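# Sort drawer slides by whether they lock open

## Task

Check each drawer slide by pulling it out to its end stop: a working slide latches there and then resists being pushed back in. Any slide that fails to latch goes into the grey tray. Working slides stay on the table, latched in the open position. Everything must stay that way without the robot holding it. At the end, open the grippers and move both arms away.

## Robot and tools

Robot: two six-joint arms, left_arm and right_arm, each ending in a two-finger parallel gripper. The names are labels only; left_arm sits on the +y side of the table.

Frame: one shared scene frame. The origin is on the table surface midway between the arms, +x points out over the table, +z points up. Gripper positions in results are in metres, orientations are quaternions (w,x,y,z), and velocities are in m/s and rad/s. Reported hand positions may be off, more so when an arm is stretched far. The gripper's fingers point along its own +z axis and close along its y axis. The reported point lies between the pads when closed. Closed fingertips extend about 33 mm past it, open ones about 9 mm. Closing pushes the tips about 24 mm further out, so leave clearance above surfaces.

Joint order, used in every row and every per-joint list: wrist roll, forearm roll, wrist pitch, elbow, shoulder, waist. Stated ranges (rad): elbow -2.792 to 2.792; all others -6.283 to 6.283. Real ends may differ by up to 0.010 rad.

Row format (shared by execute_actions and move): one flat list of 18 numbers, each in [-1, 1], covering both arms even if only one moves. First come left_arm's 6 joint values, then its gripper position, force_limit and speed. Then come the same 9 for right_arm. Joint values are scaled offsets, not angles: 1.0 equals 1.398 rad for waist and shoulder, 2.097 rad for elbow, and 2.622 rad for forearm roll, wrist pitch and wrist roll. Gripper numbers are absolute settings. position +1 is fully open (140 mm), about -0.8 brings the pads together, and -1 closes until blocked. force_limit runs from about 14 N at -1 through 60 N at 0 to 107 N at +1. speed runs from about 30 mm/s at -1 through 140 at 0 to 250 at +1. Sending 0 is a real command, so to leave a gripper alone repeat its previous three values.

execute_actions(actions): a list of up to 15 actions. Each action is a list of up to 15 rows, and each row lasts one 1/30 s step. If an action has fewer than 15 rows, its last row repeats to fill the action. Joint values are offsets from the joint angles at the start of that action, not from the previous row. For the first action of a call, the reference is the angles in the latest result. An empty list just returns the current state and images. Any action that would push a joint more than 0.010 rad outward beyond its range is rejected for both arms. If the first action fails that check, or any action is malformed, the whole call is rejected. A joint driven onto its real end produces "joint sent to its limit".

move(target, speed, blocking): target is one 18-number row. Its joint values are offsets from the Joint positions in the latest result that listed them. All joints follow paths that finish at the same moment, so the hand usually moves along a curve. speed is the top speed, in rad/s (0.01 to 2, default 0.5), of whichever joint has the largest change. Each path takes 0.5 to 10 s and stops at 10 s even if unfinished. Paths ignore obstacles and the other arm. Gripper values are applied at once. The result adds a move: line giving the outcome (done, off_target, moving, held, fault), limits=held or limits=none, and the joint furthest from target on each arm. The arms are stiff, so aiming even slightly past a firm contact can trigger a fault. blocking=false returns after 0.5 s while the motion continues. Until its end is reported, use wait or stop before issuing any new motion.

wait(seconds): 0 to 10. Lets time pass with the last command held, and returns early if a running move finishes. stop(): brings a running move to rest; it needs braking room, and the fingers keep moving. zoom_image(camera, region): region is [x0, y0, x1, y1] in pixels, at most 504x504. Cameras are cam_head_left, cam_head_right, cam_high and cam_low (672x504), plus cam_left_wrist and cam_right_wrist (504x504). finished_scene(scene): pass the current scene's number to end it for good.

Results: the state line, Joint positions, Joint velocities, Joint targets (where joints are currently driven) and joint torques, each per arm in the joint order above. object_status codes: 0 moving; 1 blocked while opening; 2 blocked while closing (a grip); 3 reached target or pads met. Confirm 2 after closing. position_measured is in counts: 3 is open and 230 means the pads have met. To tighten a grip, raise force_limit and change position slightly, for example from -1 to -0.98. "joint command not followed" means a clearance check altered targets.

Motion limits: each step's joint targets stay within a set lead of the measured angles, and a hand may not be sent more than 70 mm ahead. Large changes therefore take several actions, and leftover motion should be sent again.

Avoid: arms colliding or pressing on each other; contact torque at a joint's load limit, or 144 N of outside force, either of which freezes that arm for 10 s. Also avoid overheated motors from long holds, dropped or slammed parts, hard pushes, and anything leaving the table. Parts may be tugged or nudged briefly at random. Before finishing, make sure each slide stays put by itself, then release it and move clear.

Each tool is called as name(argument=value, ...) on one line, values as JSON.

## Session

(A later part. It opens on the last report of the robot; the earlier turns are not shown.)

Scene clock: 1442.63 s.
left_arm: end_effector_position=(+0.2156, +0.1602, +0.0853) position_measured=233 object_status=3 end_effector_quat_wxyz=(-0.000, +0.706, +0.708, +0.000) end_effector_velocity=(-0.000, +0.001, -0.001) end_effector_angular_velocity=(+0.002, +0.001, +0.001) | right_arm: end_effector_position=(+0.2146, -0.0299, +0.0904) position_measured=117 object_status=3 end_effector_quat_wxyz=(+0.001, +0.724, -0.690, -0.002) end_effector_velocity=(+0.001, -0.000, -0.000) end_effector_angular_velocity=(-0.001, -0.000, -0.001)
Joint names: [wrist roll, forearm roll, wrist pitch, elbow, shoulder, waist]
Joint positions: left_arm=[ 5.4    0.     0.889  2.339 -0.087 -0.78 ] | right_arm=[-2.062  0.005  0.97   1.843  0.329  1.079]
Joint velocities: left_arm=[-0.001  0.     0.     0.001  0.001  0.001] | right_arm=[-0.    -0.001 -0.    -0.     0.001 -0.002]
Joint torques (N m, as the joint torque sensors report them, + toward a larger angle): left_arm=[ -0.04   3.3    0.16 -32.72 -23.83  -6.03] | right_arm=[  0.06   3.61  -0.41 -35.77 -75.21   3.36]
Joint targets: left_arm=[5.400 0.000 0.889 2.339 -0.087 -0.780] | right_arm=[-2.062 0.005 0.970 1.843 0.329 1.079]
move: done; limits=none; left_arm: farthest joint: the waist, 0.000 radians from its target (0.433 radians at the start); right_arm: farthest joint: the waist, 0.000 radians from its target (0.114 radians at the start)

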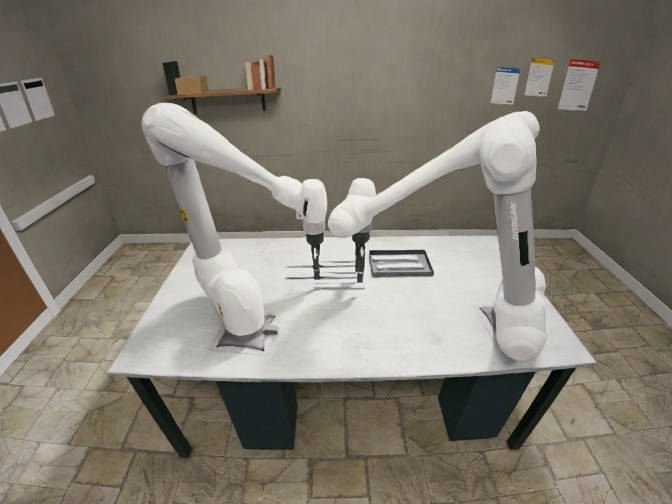

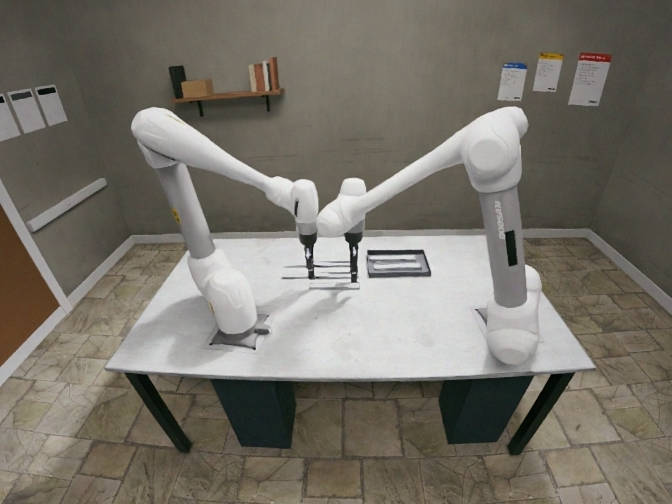

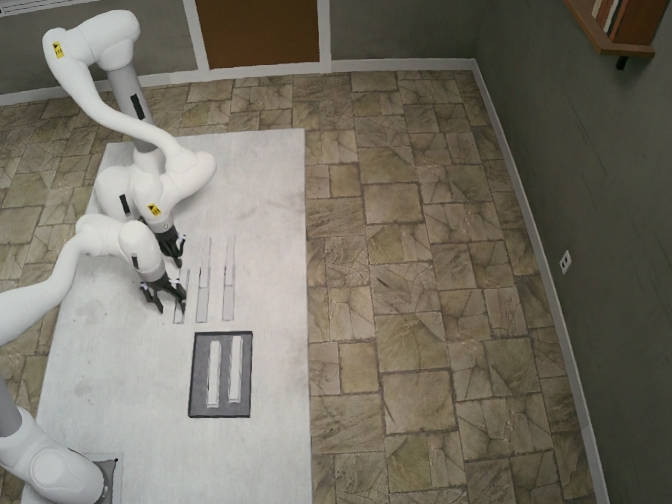

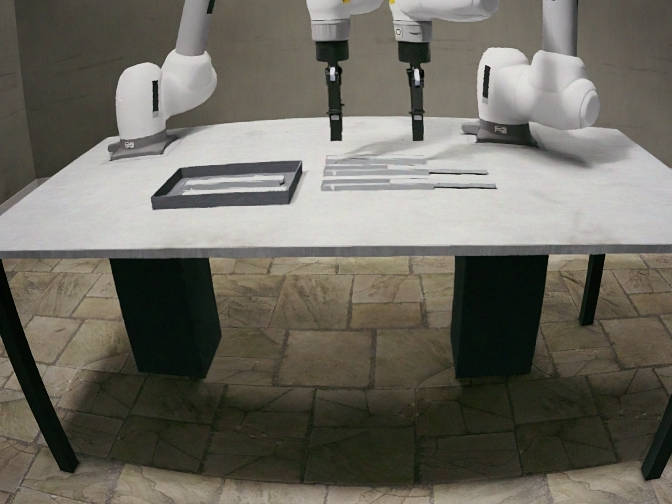

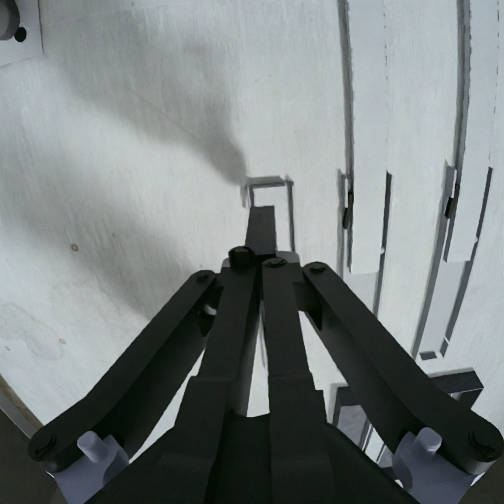

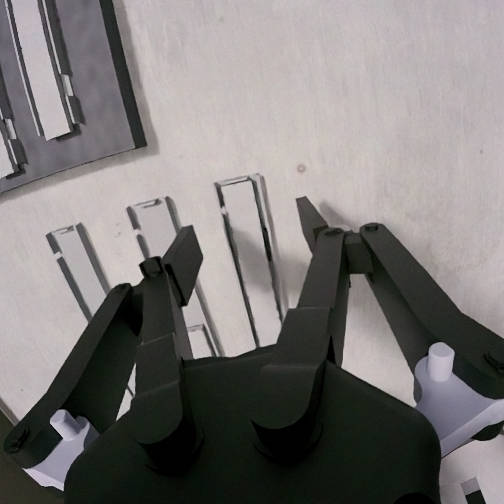

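move(target=[0.0039,0,-0.0387,0.0164,0.048,0.0072,-1,0,0,-0.0016,0,-0.0318,0.0159,0.0358,-0.0029,0.1,0.3,-0.3], speed=0.05)

execute_actions(actions=[[[0,0,0,0,0,0,-1,0,0,0,0,0,0,0,0,-0.4,0.3,-0.5]],[[0,0,0,0,0,0,-1,0,0,0,0,0,0,0,0,-0.4,0.3,-0.5]],[[0,0,0,0,0,0,-1,0,0,0,0,0.0006,-0.0003,-0.0008,0,-1,0.3,-0.5]],[[0,0,0,0,0,0,-1,0,0,0,0,0,0,0,0,-1,0.3,-0.5]],[[0,0,-0.0013,0.0005,0.0016,0,-1,0,0,0,0,0,0,0,0,-1,0.3,-0.5]]])

Scene clock: 1462.50 s.
left_arm: end_effector_position=(+0.2206, +0.1602, +0.0454) position_measured=233 object_status=3 end_effector_quat_wxyz=(-0.000, +0.706, +0.708, +0.000) end_effector_velocity=(+0.000, +0.000, -0.001) end_effector_angular_velocity=(+0.000, -0.000, +0.001) | right_arm: end_effector_position=(+0.2177, -0.0299, +0.0423) position_measured=117 object_status=3 end_effector_quat_wxyz=(+0.001, +0.724, -0.690, -0.002) end_effector_velocity=(+0.001, +0.000, -0.001) end_effector_angular_velocity=(-0.001, +0.001, -0.000)
Joint names: [wrist roll, forearm roll, wrist pitch, elbow, shoulder, waist]
Joint positions: left_arm=[ 5.41   0.     0.788  2.374 -0.02  -0.77 ] | right_arm=[-2.067  0.005  0.886  1.876  0.379  1.075]
Joint velocities: left_arm=[-0.     0.    -0.002  0.001  0.001  0.   ] | right_arm=[-0.001  0.    -0.    -0.001  0.003 -0.001]
Joint torques (N m, as the joint torque sensors report them, + toward a larger angle): left_arm=[ -0.11   2.93   0.3  -30.35 -26.54  -5.06] | right_arm=[ -0.01   3.31  -0.37 -33.6  -76.13   2.9 ]
Joint targets: left_arm=[5.410 0.000 0.788 2.374 -0.020 -0.770] | right_arm=[-2.067 0.005 0.886 1.876 0.379 1.075]
move: done; limits=none; left_arm: farthest joint: the waist, 0.000 radians from its target (0.010 radians at the start); right_arm: farthest joint: the waist, 0.000 radians from its target (0.004 radians at the start)

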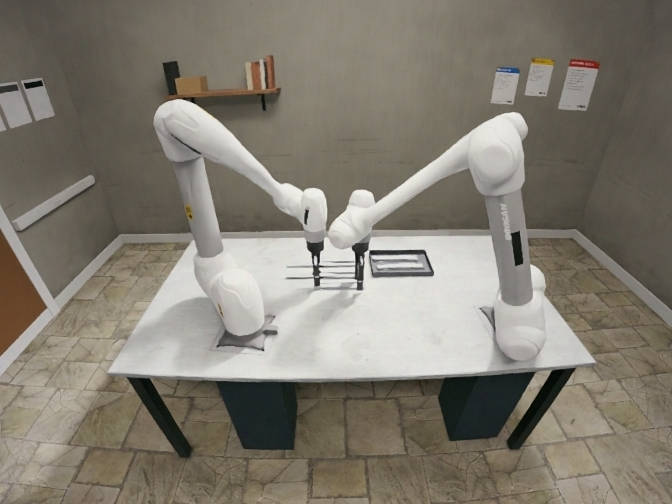

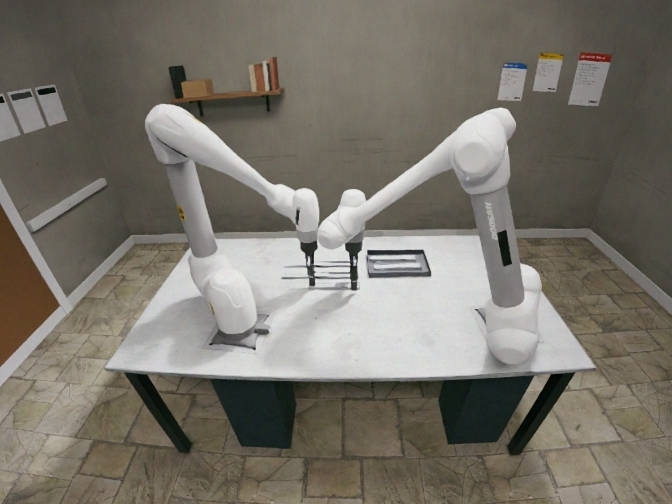

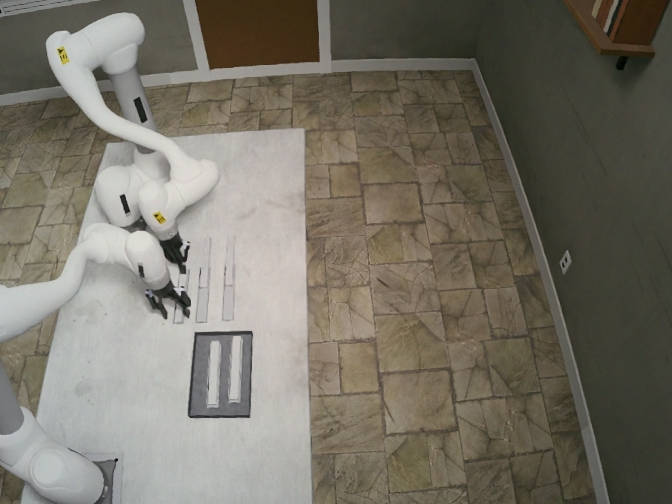

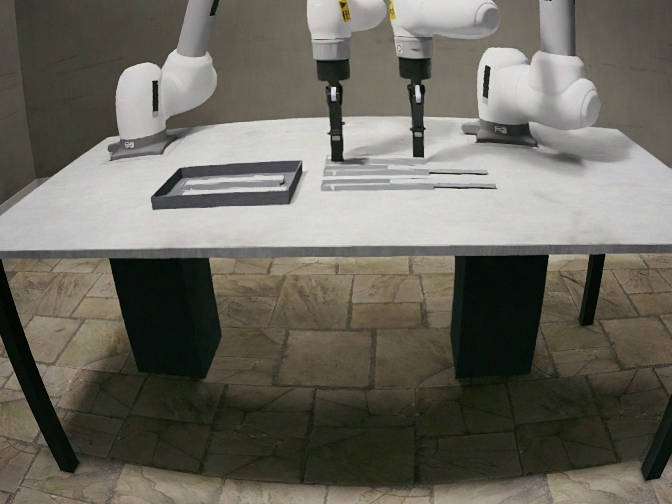

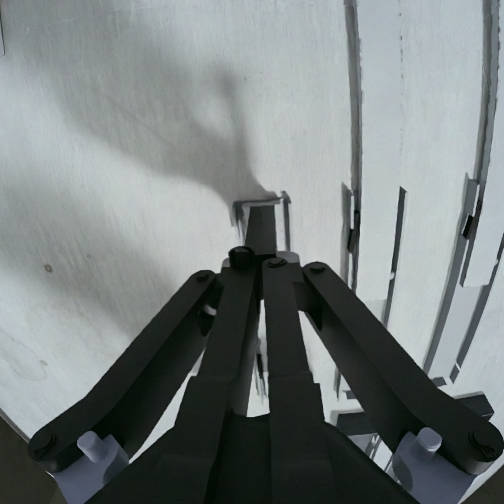

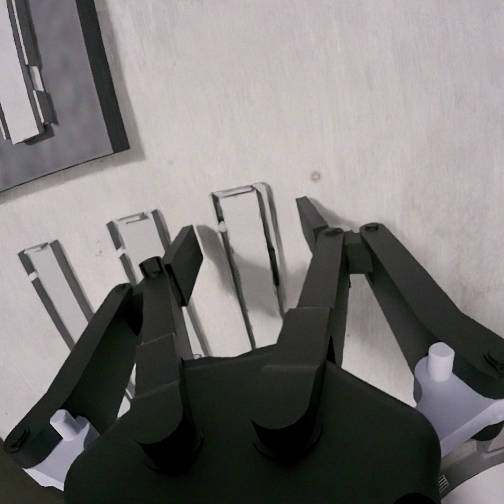

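Scene clock: 1465.00 s.
left_arm: end_effector_position=(+0.2207, +0.1601, +0.0442) position_measured=233 object_status=3 end_effector_quat_wxyz=(-0.000, +0.706, +0.708, +0.000) end_effector_velocity=(+0.001, +0.000, +0.000) end_effector_angular_velocity=(+0.001, -0.002, -0.001) | right_arm: end_effector_position=(+0.2177, -0.0299, +0.0434) position_measured=177 object_status=2 end_effector_quat_wxyz=(+0.001, +0.724, -0.690, -0.002) end_effector_velocity=(-0.000, +0.000, -0.000) end_effector_angular_velocity=(-0.000, +0.000, +0.000)
Joint names: [wrist roll, forearm roll, wrist pitch, elbow, shoulder, waist]
Joint positions: left_arm=[ 5.41   0.     0.784  2.375 -0.017 -0.77 ] | right_arm=[-2.067  0.005  0.888  1.876  0.378  1.075]
Joint velocities: left_arm=[-0.     0.003  0.    -0.001  0.     0.   ] | right_arm=[ 0.     0.     0.    -0.     0.001  0.001]
Joint torques (N m, as the joint torque sensors report them, + toward a larger angle): left_arm=[ -0.17   2.8   -5.61 -17.18  -6.81  -6.7 ] | right_arm=[ -0.09   3.52  -0.08 -36.51 -81.25   3.7 ]
Joint targets: left_arm=[5.410 0.000 0.784 2.375 -0.017 -0.770] | right_arm=[-2.067 0.005 0.888 1.876 0.378 1.075]

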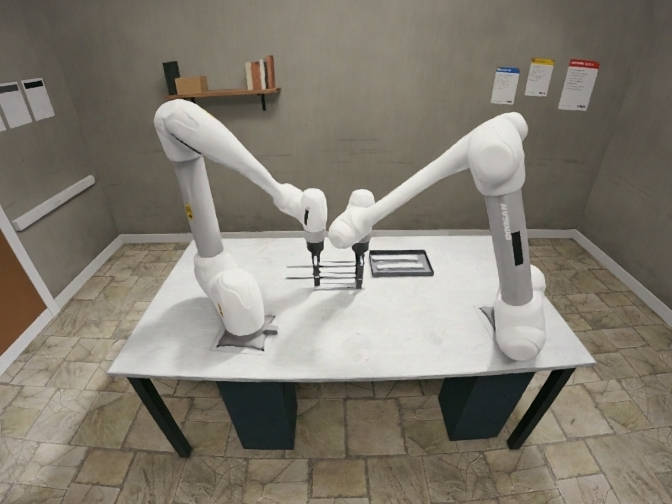

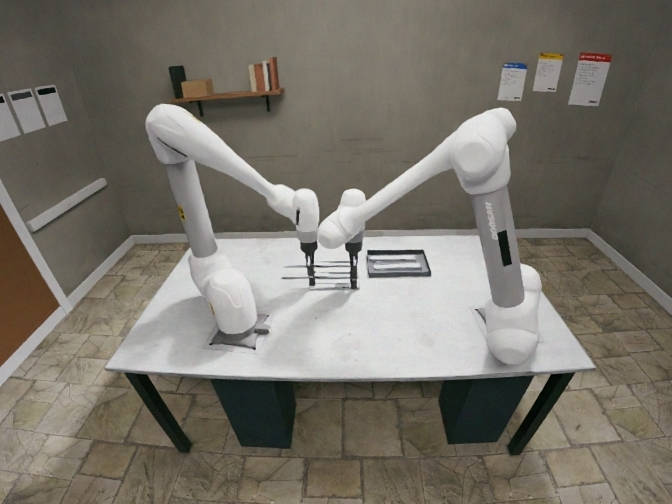

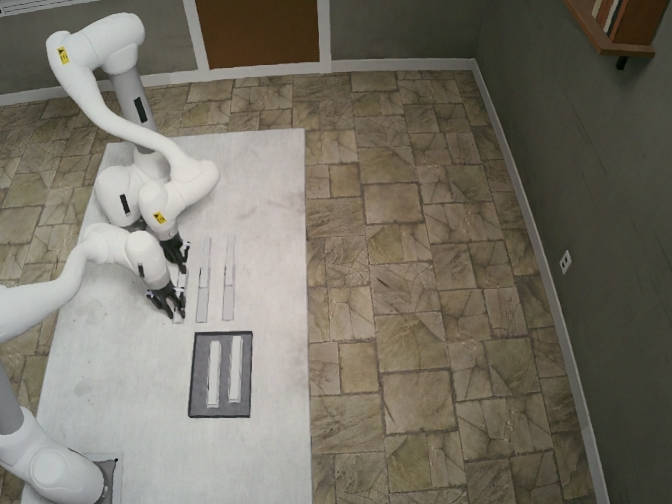

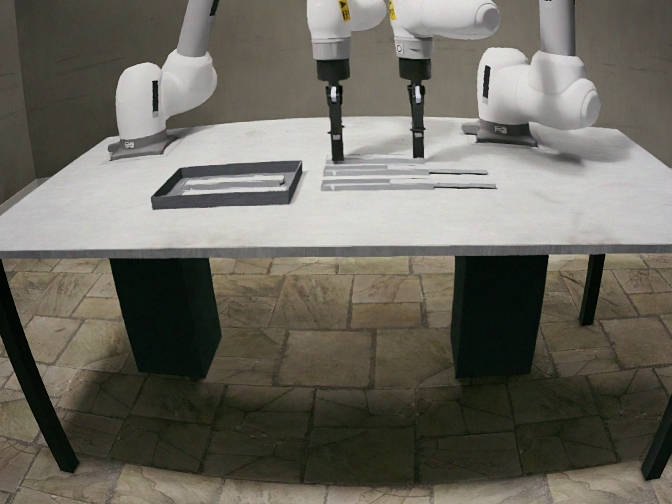

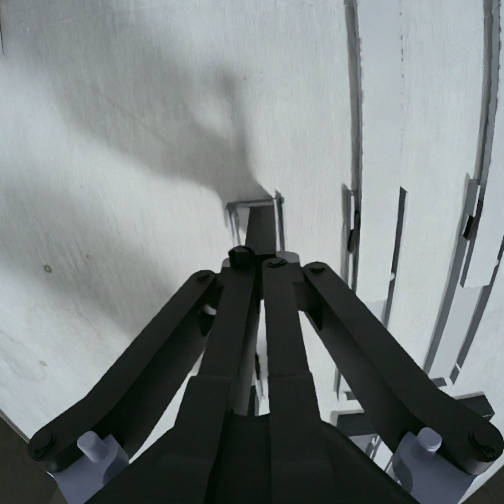

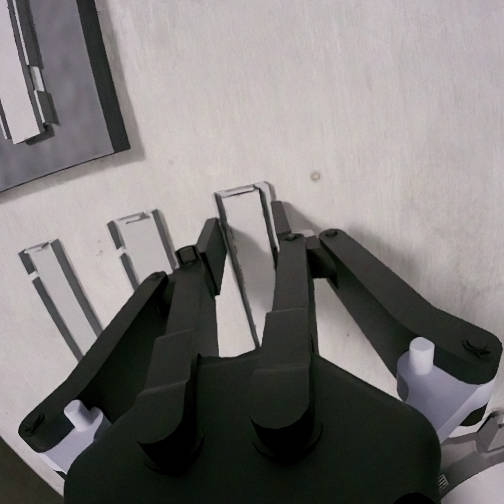

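move(target=[0.0291,0,0.0015,0.0225,-0.0368,0.0544,-1,0,0,0,0,0,0,0,0,-1,0.3,-0.5], speed=0.04)

Scene clock: 1477.17 s.
left_arm: end_effector_position=(+0.2195, +0.2031, +0.0445) position_measured=233 object_status=3 end_effector_quat_wxyz=(+0.000, +0.706, +0.708, +0.000) end_effector_velocity=(+0.001, +0.000, +0.001) end_effector_angular_velocity=(-0.001, -0.001, +0.001) | right_arm: end_effector_position=(+0.2177, -0.0299, +0.0434) position_measured=177 object_status=2 end_effector_quat_wxyz=(+0.001, +0.724, -0.690, -0.002) end_effector_velocity=(-0.000, +0.000, +0.000) end_effector_angular_velocity=(+0.000, -0.001, +0.001)
Joint names: [wrist roll, forearm roll, wrist pitch, elbow, shoulder, waist]
Joint positions: left_arm=[ 5.487  0.     0.788  2.422 -0.069 -0.694] | right_arm=[-2.067  0.005  0.888  1.876  0.378  1.075]
Joint velocities: left_arm=[ 0.     0.001  0.    -0.001 -0.001  0.002] | right_arm=[ 0.    -0.001 -0.     0.    -0.001  0.001]
Joint torques (N m, as the joint torque sensors report them, + toward a larger angle): left_arm=[ -0.09   2.45   2.16 -21.72 -18.09  -6.19] | right_arm=[ -0.03   3.28   0.01 -33.26 -77.47   2.45]
Joint targets: left_arm=[5.487 0.000 0.788 2.422 -0.069 -0.694] | right_arm=[-2.067 0.005 0.888 1.876 0.378 1.075]
move: done; limits=none; left_arm: farthest joint: the waist, 0.000 radians from its target (0.076 radians at the start); right_arm: farthest joint: the waist, 0.000 radians from its target (0.000 radians at the start)

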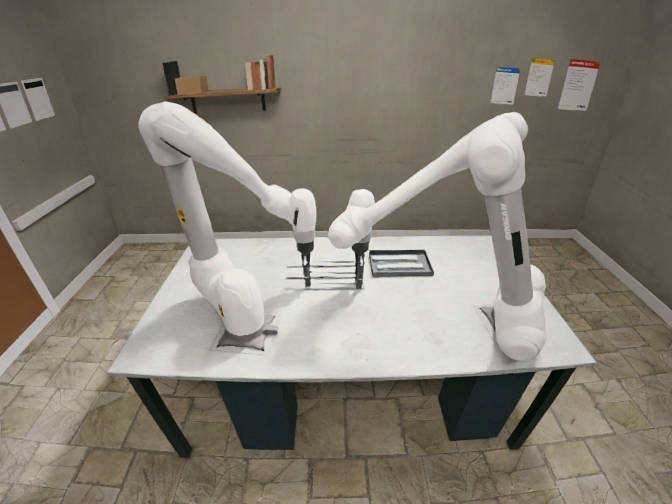

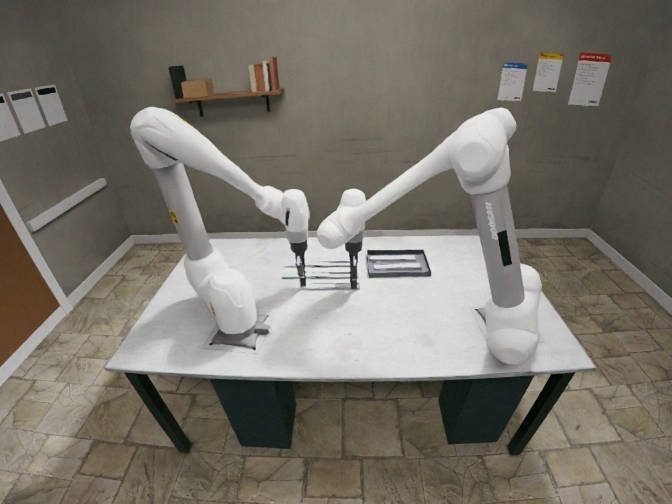

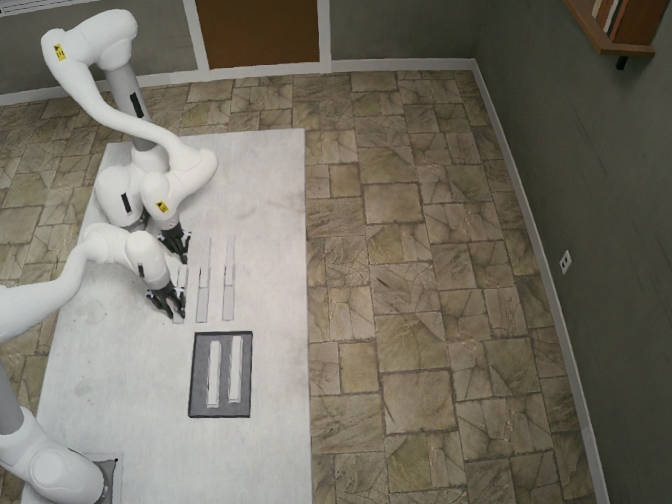

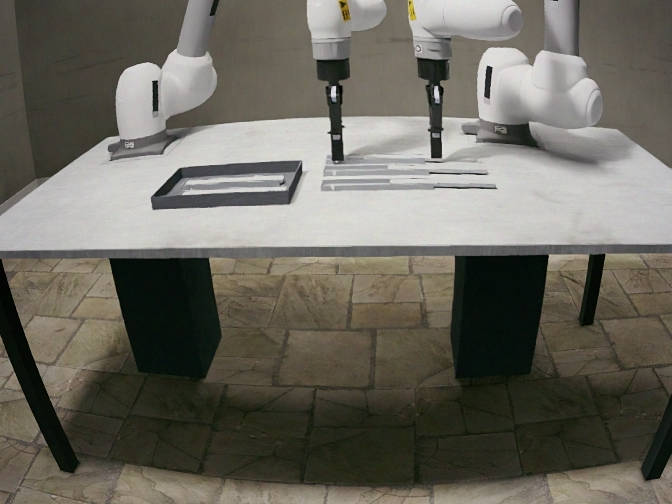

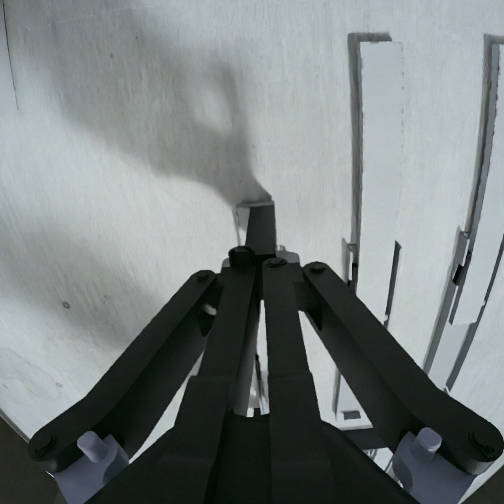

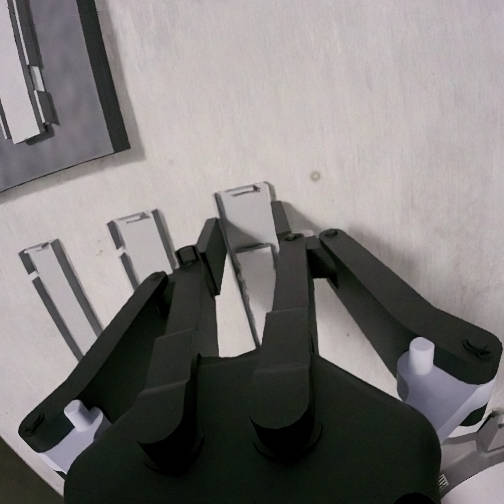

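move(target=[0,0,0.021,-0.010,-0.0243,0,-1,0,0,0,0,0,0,0,0,-1,0.3,-0.5], speed=0.08)

execute_actions(actions=[[[0,0,0,0,0,0,-0.1,0,0,0,0,0,0,0,0,-1,0.3,-0.5]],[[0,0,0,0,0,0,-0.1,0,0,0,0,0,0,0,0,-1,0.3,-0.5]]])

move(target=[-0.0014,0,-0.023,0.0117,0.0255,-0.0021,-0.1,0,0,0,0,0,0,0,0,-1,0.3,-0.5], speed=0.05)

Scene clock: 1496.93 s.
left_arm: end_effector_position=(+0.2195, +0.2031, +0.0650) position_measured=233 object_status=3 end_effector_quat_wxyz=(+0.000, +0.706, +0.708, +0.000) end_effector_velocity=(-0.000, -0.000, -0.000) end_effector_angular_velocity=(-0.000, -0.001, -0.003) | right_arm: end_effector_position=(+0.2177, -0.0299, +0.0434) position_measured=177 object_status=2 end_effector_quat_wxyz=(+0.001, +0.724, -0.690, -0.002) end_effector_velocity=(-0.001, +0.000, -0.000) end_effector_angular_velocity=(-0.000, +0.000, +0.002)
Joint names: [wrist roll, forearm roll, wrist pitch, elbow, shoulder, waist]
Joint positions: left_arm=[ 5.487  0.     0.843  2.401 -0.103 -0.694] | right_arm=[-2.067  0.005  0.888  1.876  0.378  1.075]
Joint velocities: left_arm=[ 0.     0.001 -0.001  0.    -0.    -0.002] | right_arm=[-0.    -0.    -0.     0.     0.     0.002]
Joint torques (N m, as the joint torque sensors report them, + toward a larger angle): left_arm=[ -0.15   3.12   0.21 -31.94 -19.94  -5.67] | right_arm=[ -0.07   3.37  -0.32 -34.1  -77.63   3.05]
Joint targets: left_arm=[5.487 0.000 0.843 2.401 -0.103 -0.694] | right_arm=[-2.067 0.005 0.888 1.876 0.378 1.075]
move: done; limits=none; left_arm: farthest joint: the waist, 0.000 radians from its target (0.000 radians at the start); right_arm: farthest joint: the waist, 0.000 radians from its target (0.000 radians at the start)

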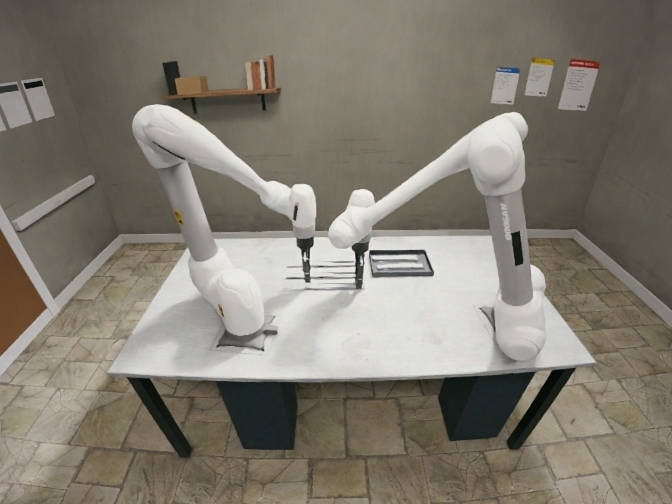

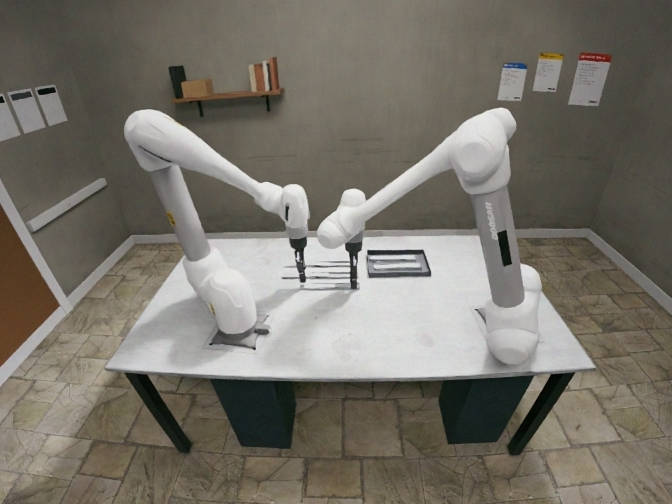

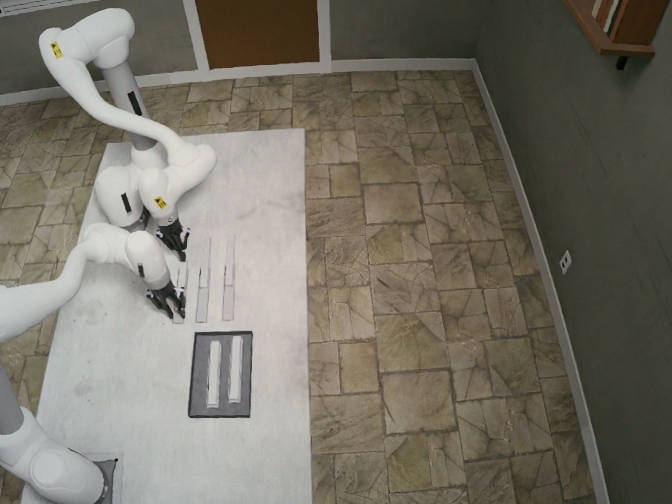

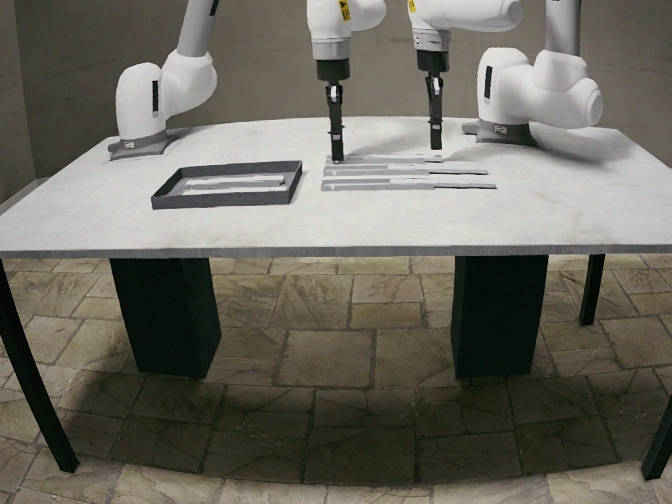

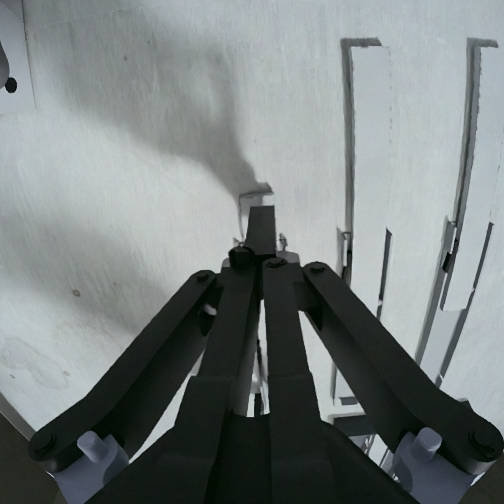

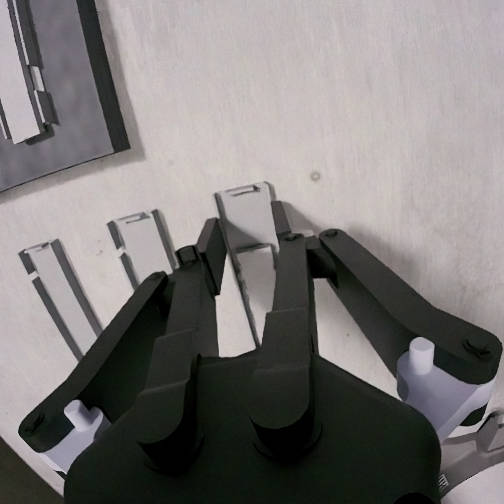

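Scene clock: 1497.93 s.
left_arm: end_effector_position=(+0.2195, +0.2031, +0.0650) position_measured=141 object_status=3 end_effector_quat_wxyz=(+0.000, +0.706, +0.708, +0.000) end_effector_velocity=(-0.001, +0.001, -0.000) end_effector_angular_velocity=(+0.001, +0.002, +0.001) | right_arm: end_effector_position=(+0.2177, -0.0299, +0.0434) position_measured=177 object_status=2 end_effector_quat_wxyz=(+0.001, +0.724, -0.690, -0.002) end_effector_velocity=(+0.000, +0.000, +0.001) end_effector_angular_velocity=(+0.001, -0.000, -0.001)
Joint names: [wrist roll, forearm roll, wrist pitch, elbow, shoulder, waist]
Joint positions: left_arm=[ 5.487  0.     0.843  2.401 -0.103 -0.694] | right_arm=[-2.067  0.005  0.888  1.876  0.378  1.075]
Joint velocities: left_arm=[-0.    -0.001  0.001  0.    -0.     0.001] | right_arm=[-0.     0.001  0.    -0.001 -0.001 -0.   ]
Joint torques (N m, as the joint torque sensors report them, + toward a larger angle): left_arm=[ -0.01   3.32   0.22 -31.54 -19.5   -4.57] | right_arm=[ -0.09   3.22  -0.2  -33.75 -78.37   2.41]
Joint targets: left_arm=[5.487 0.000 0.843 2.401 -0.103 -0.694] | right_arm=[-2.067 0.005 0.888 1.876 0.378 1.075]

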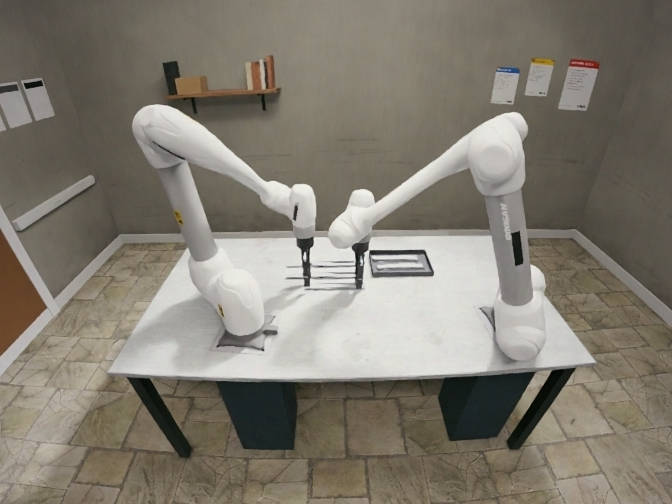

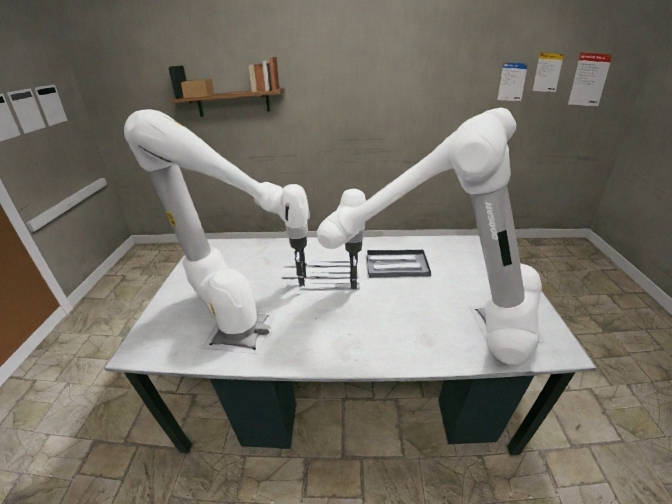

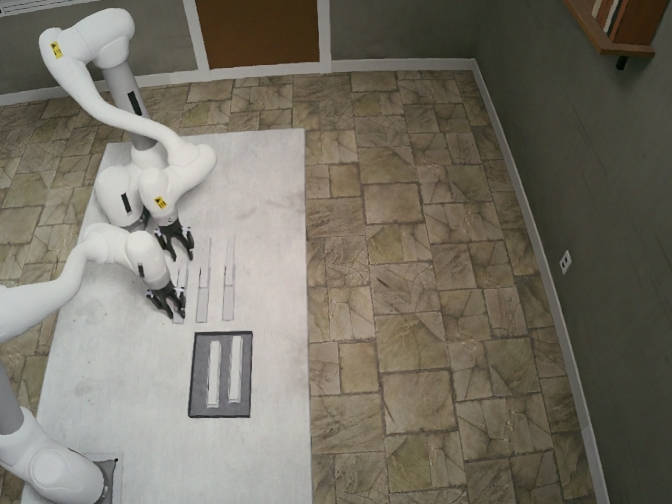

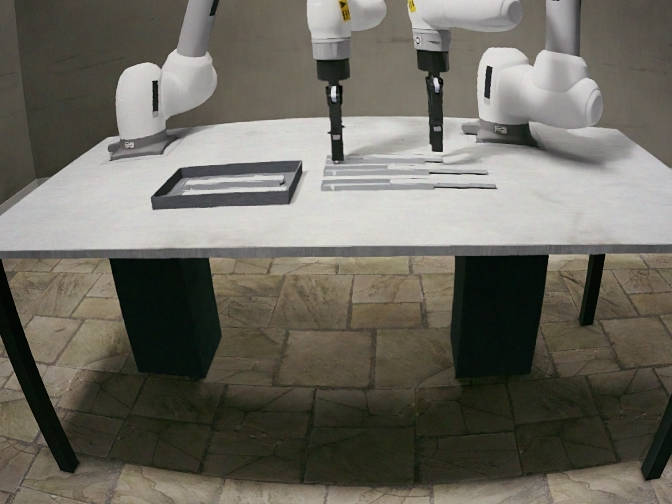

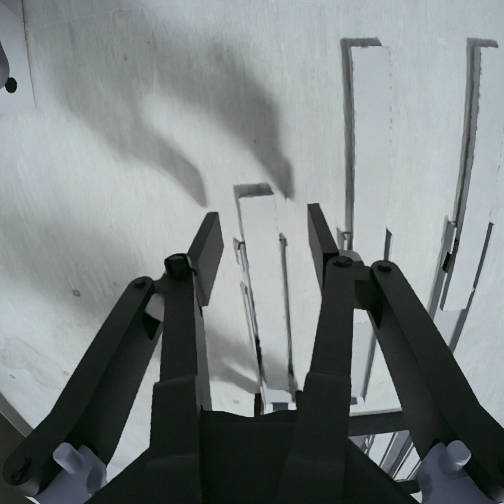

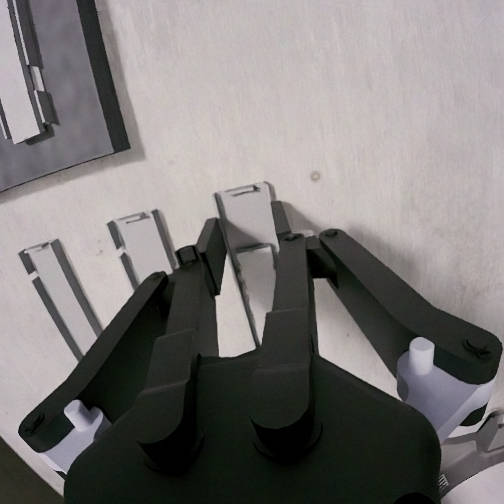

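Scene clock: 1499.40 s.
left_arm: end_effector_position=(+0.2181, +0.2030, +0.0425) position_measured=141 object_status=3 end_effector_quat_wxyz=(+0.000, +0.706, +0.708, +0.000) end_effector_velocity=(+0.000, +0.001, -0.001) end_effector_angular_velocity=(+0.001, +0.000, +0.001) | right_arm: end_effector_position=(+0.2177, -0.0299, +0.0434) position_measured=177 object_status=2 end_effector_quat_wxyz=(+0.001, +0.724, -0.690, -0.002) end_effector_velocity=(+0.001, -0.001, +0.001) end_effector_angular_velocity=(+0.000, -0.000, -0.001)
Joint names: [wrist roll, forearm roll, wrist pitch, elbow, shoulder, waist]
Joint positions: left_arm=[ 5.483  0.     0.783  2.426 -0.067 -0.697] | right_arm=[-2.067  0.005  0.888  1.876  0.378  1.075]
Joint velocities: left_arm=[-0.     0.001 -0.001  0.001  0.001  0.002] | right_arm=[-0.    -0.     0.     0.001 -0.001 -0.002]
Joint torques (N m, as the joint torque sensors report them, + toward a larger angle): left_arm=[ -0.11   2.9    0.09 -30.06 -23.47  -4.93] | right_arm=[ -0.09   3.23  -0.25 -34.44 -77.99   3.57]
Joint targets: left_arm=[5.483 0.000 0.783 2.426 -0.067 -0.697] | right_arm=[-2.067 0.005 0.888 1.876 0.378 1.075]
move: done; limits=none; left_arm: farthest joint: the waist, 0.000 radians from its target (0.003 radians at the start); right_arm: farthest joint: the waist, 0.000 radians from its target (0.000 radians at the start)

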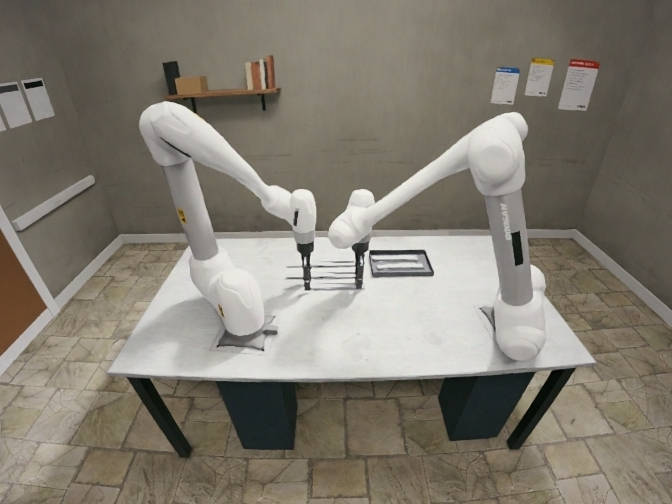

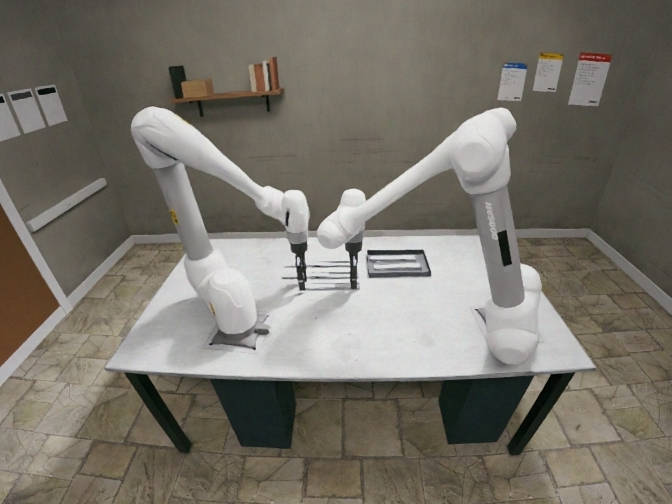

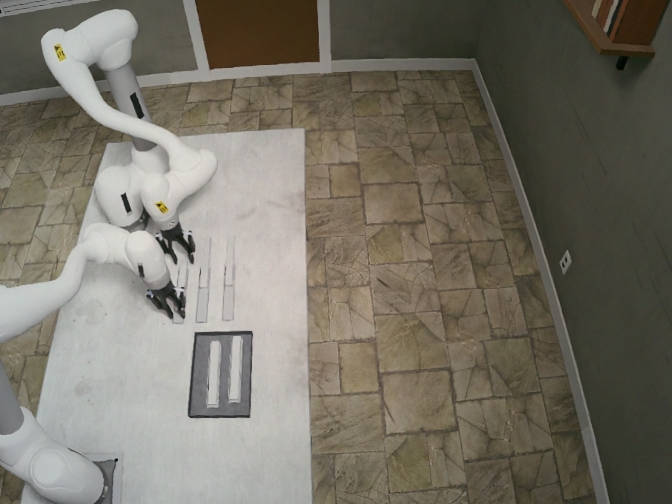

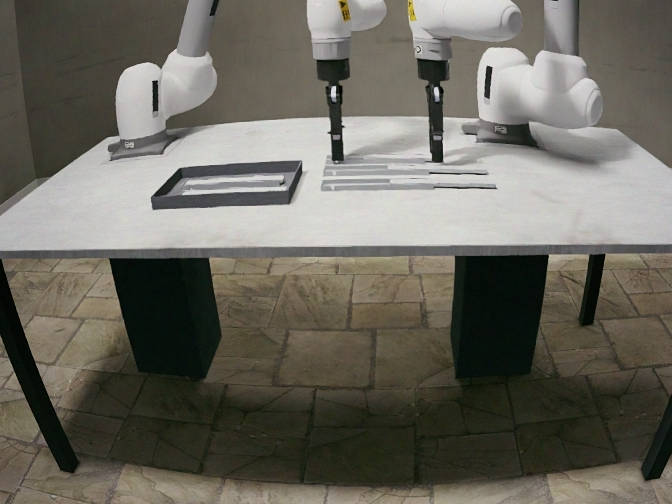

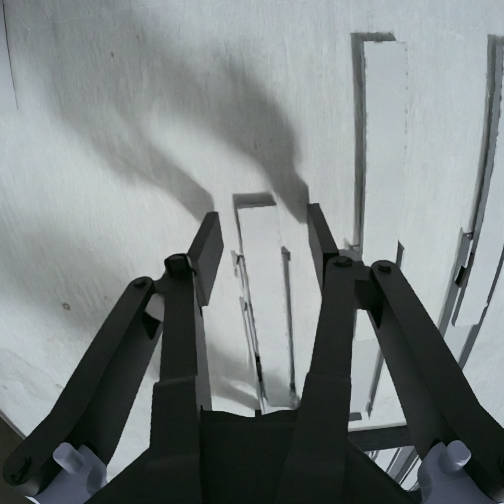

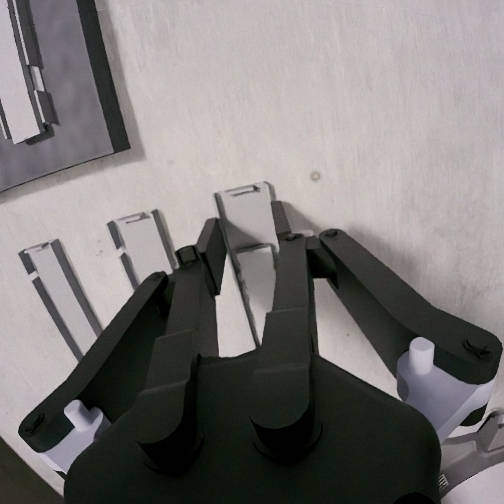

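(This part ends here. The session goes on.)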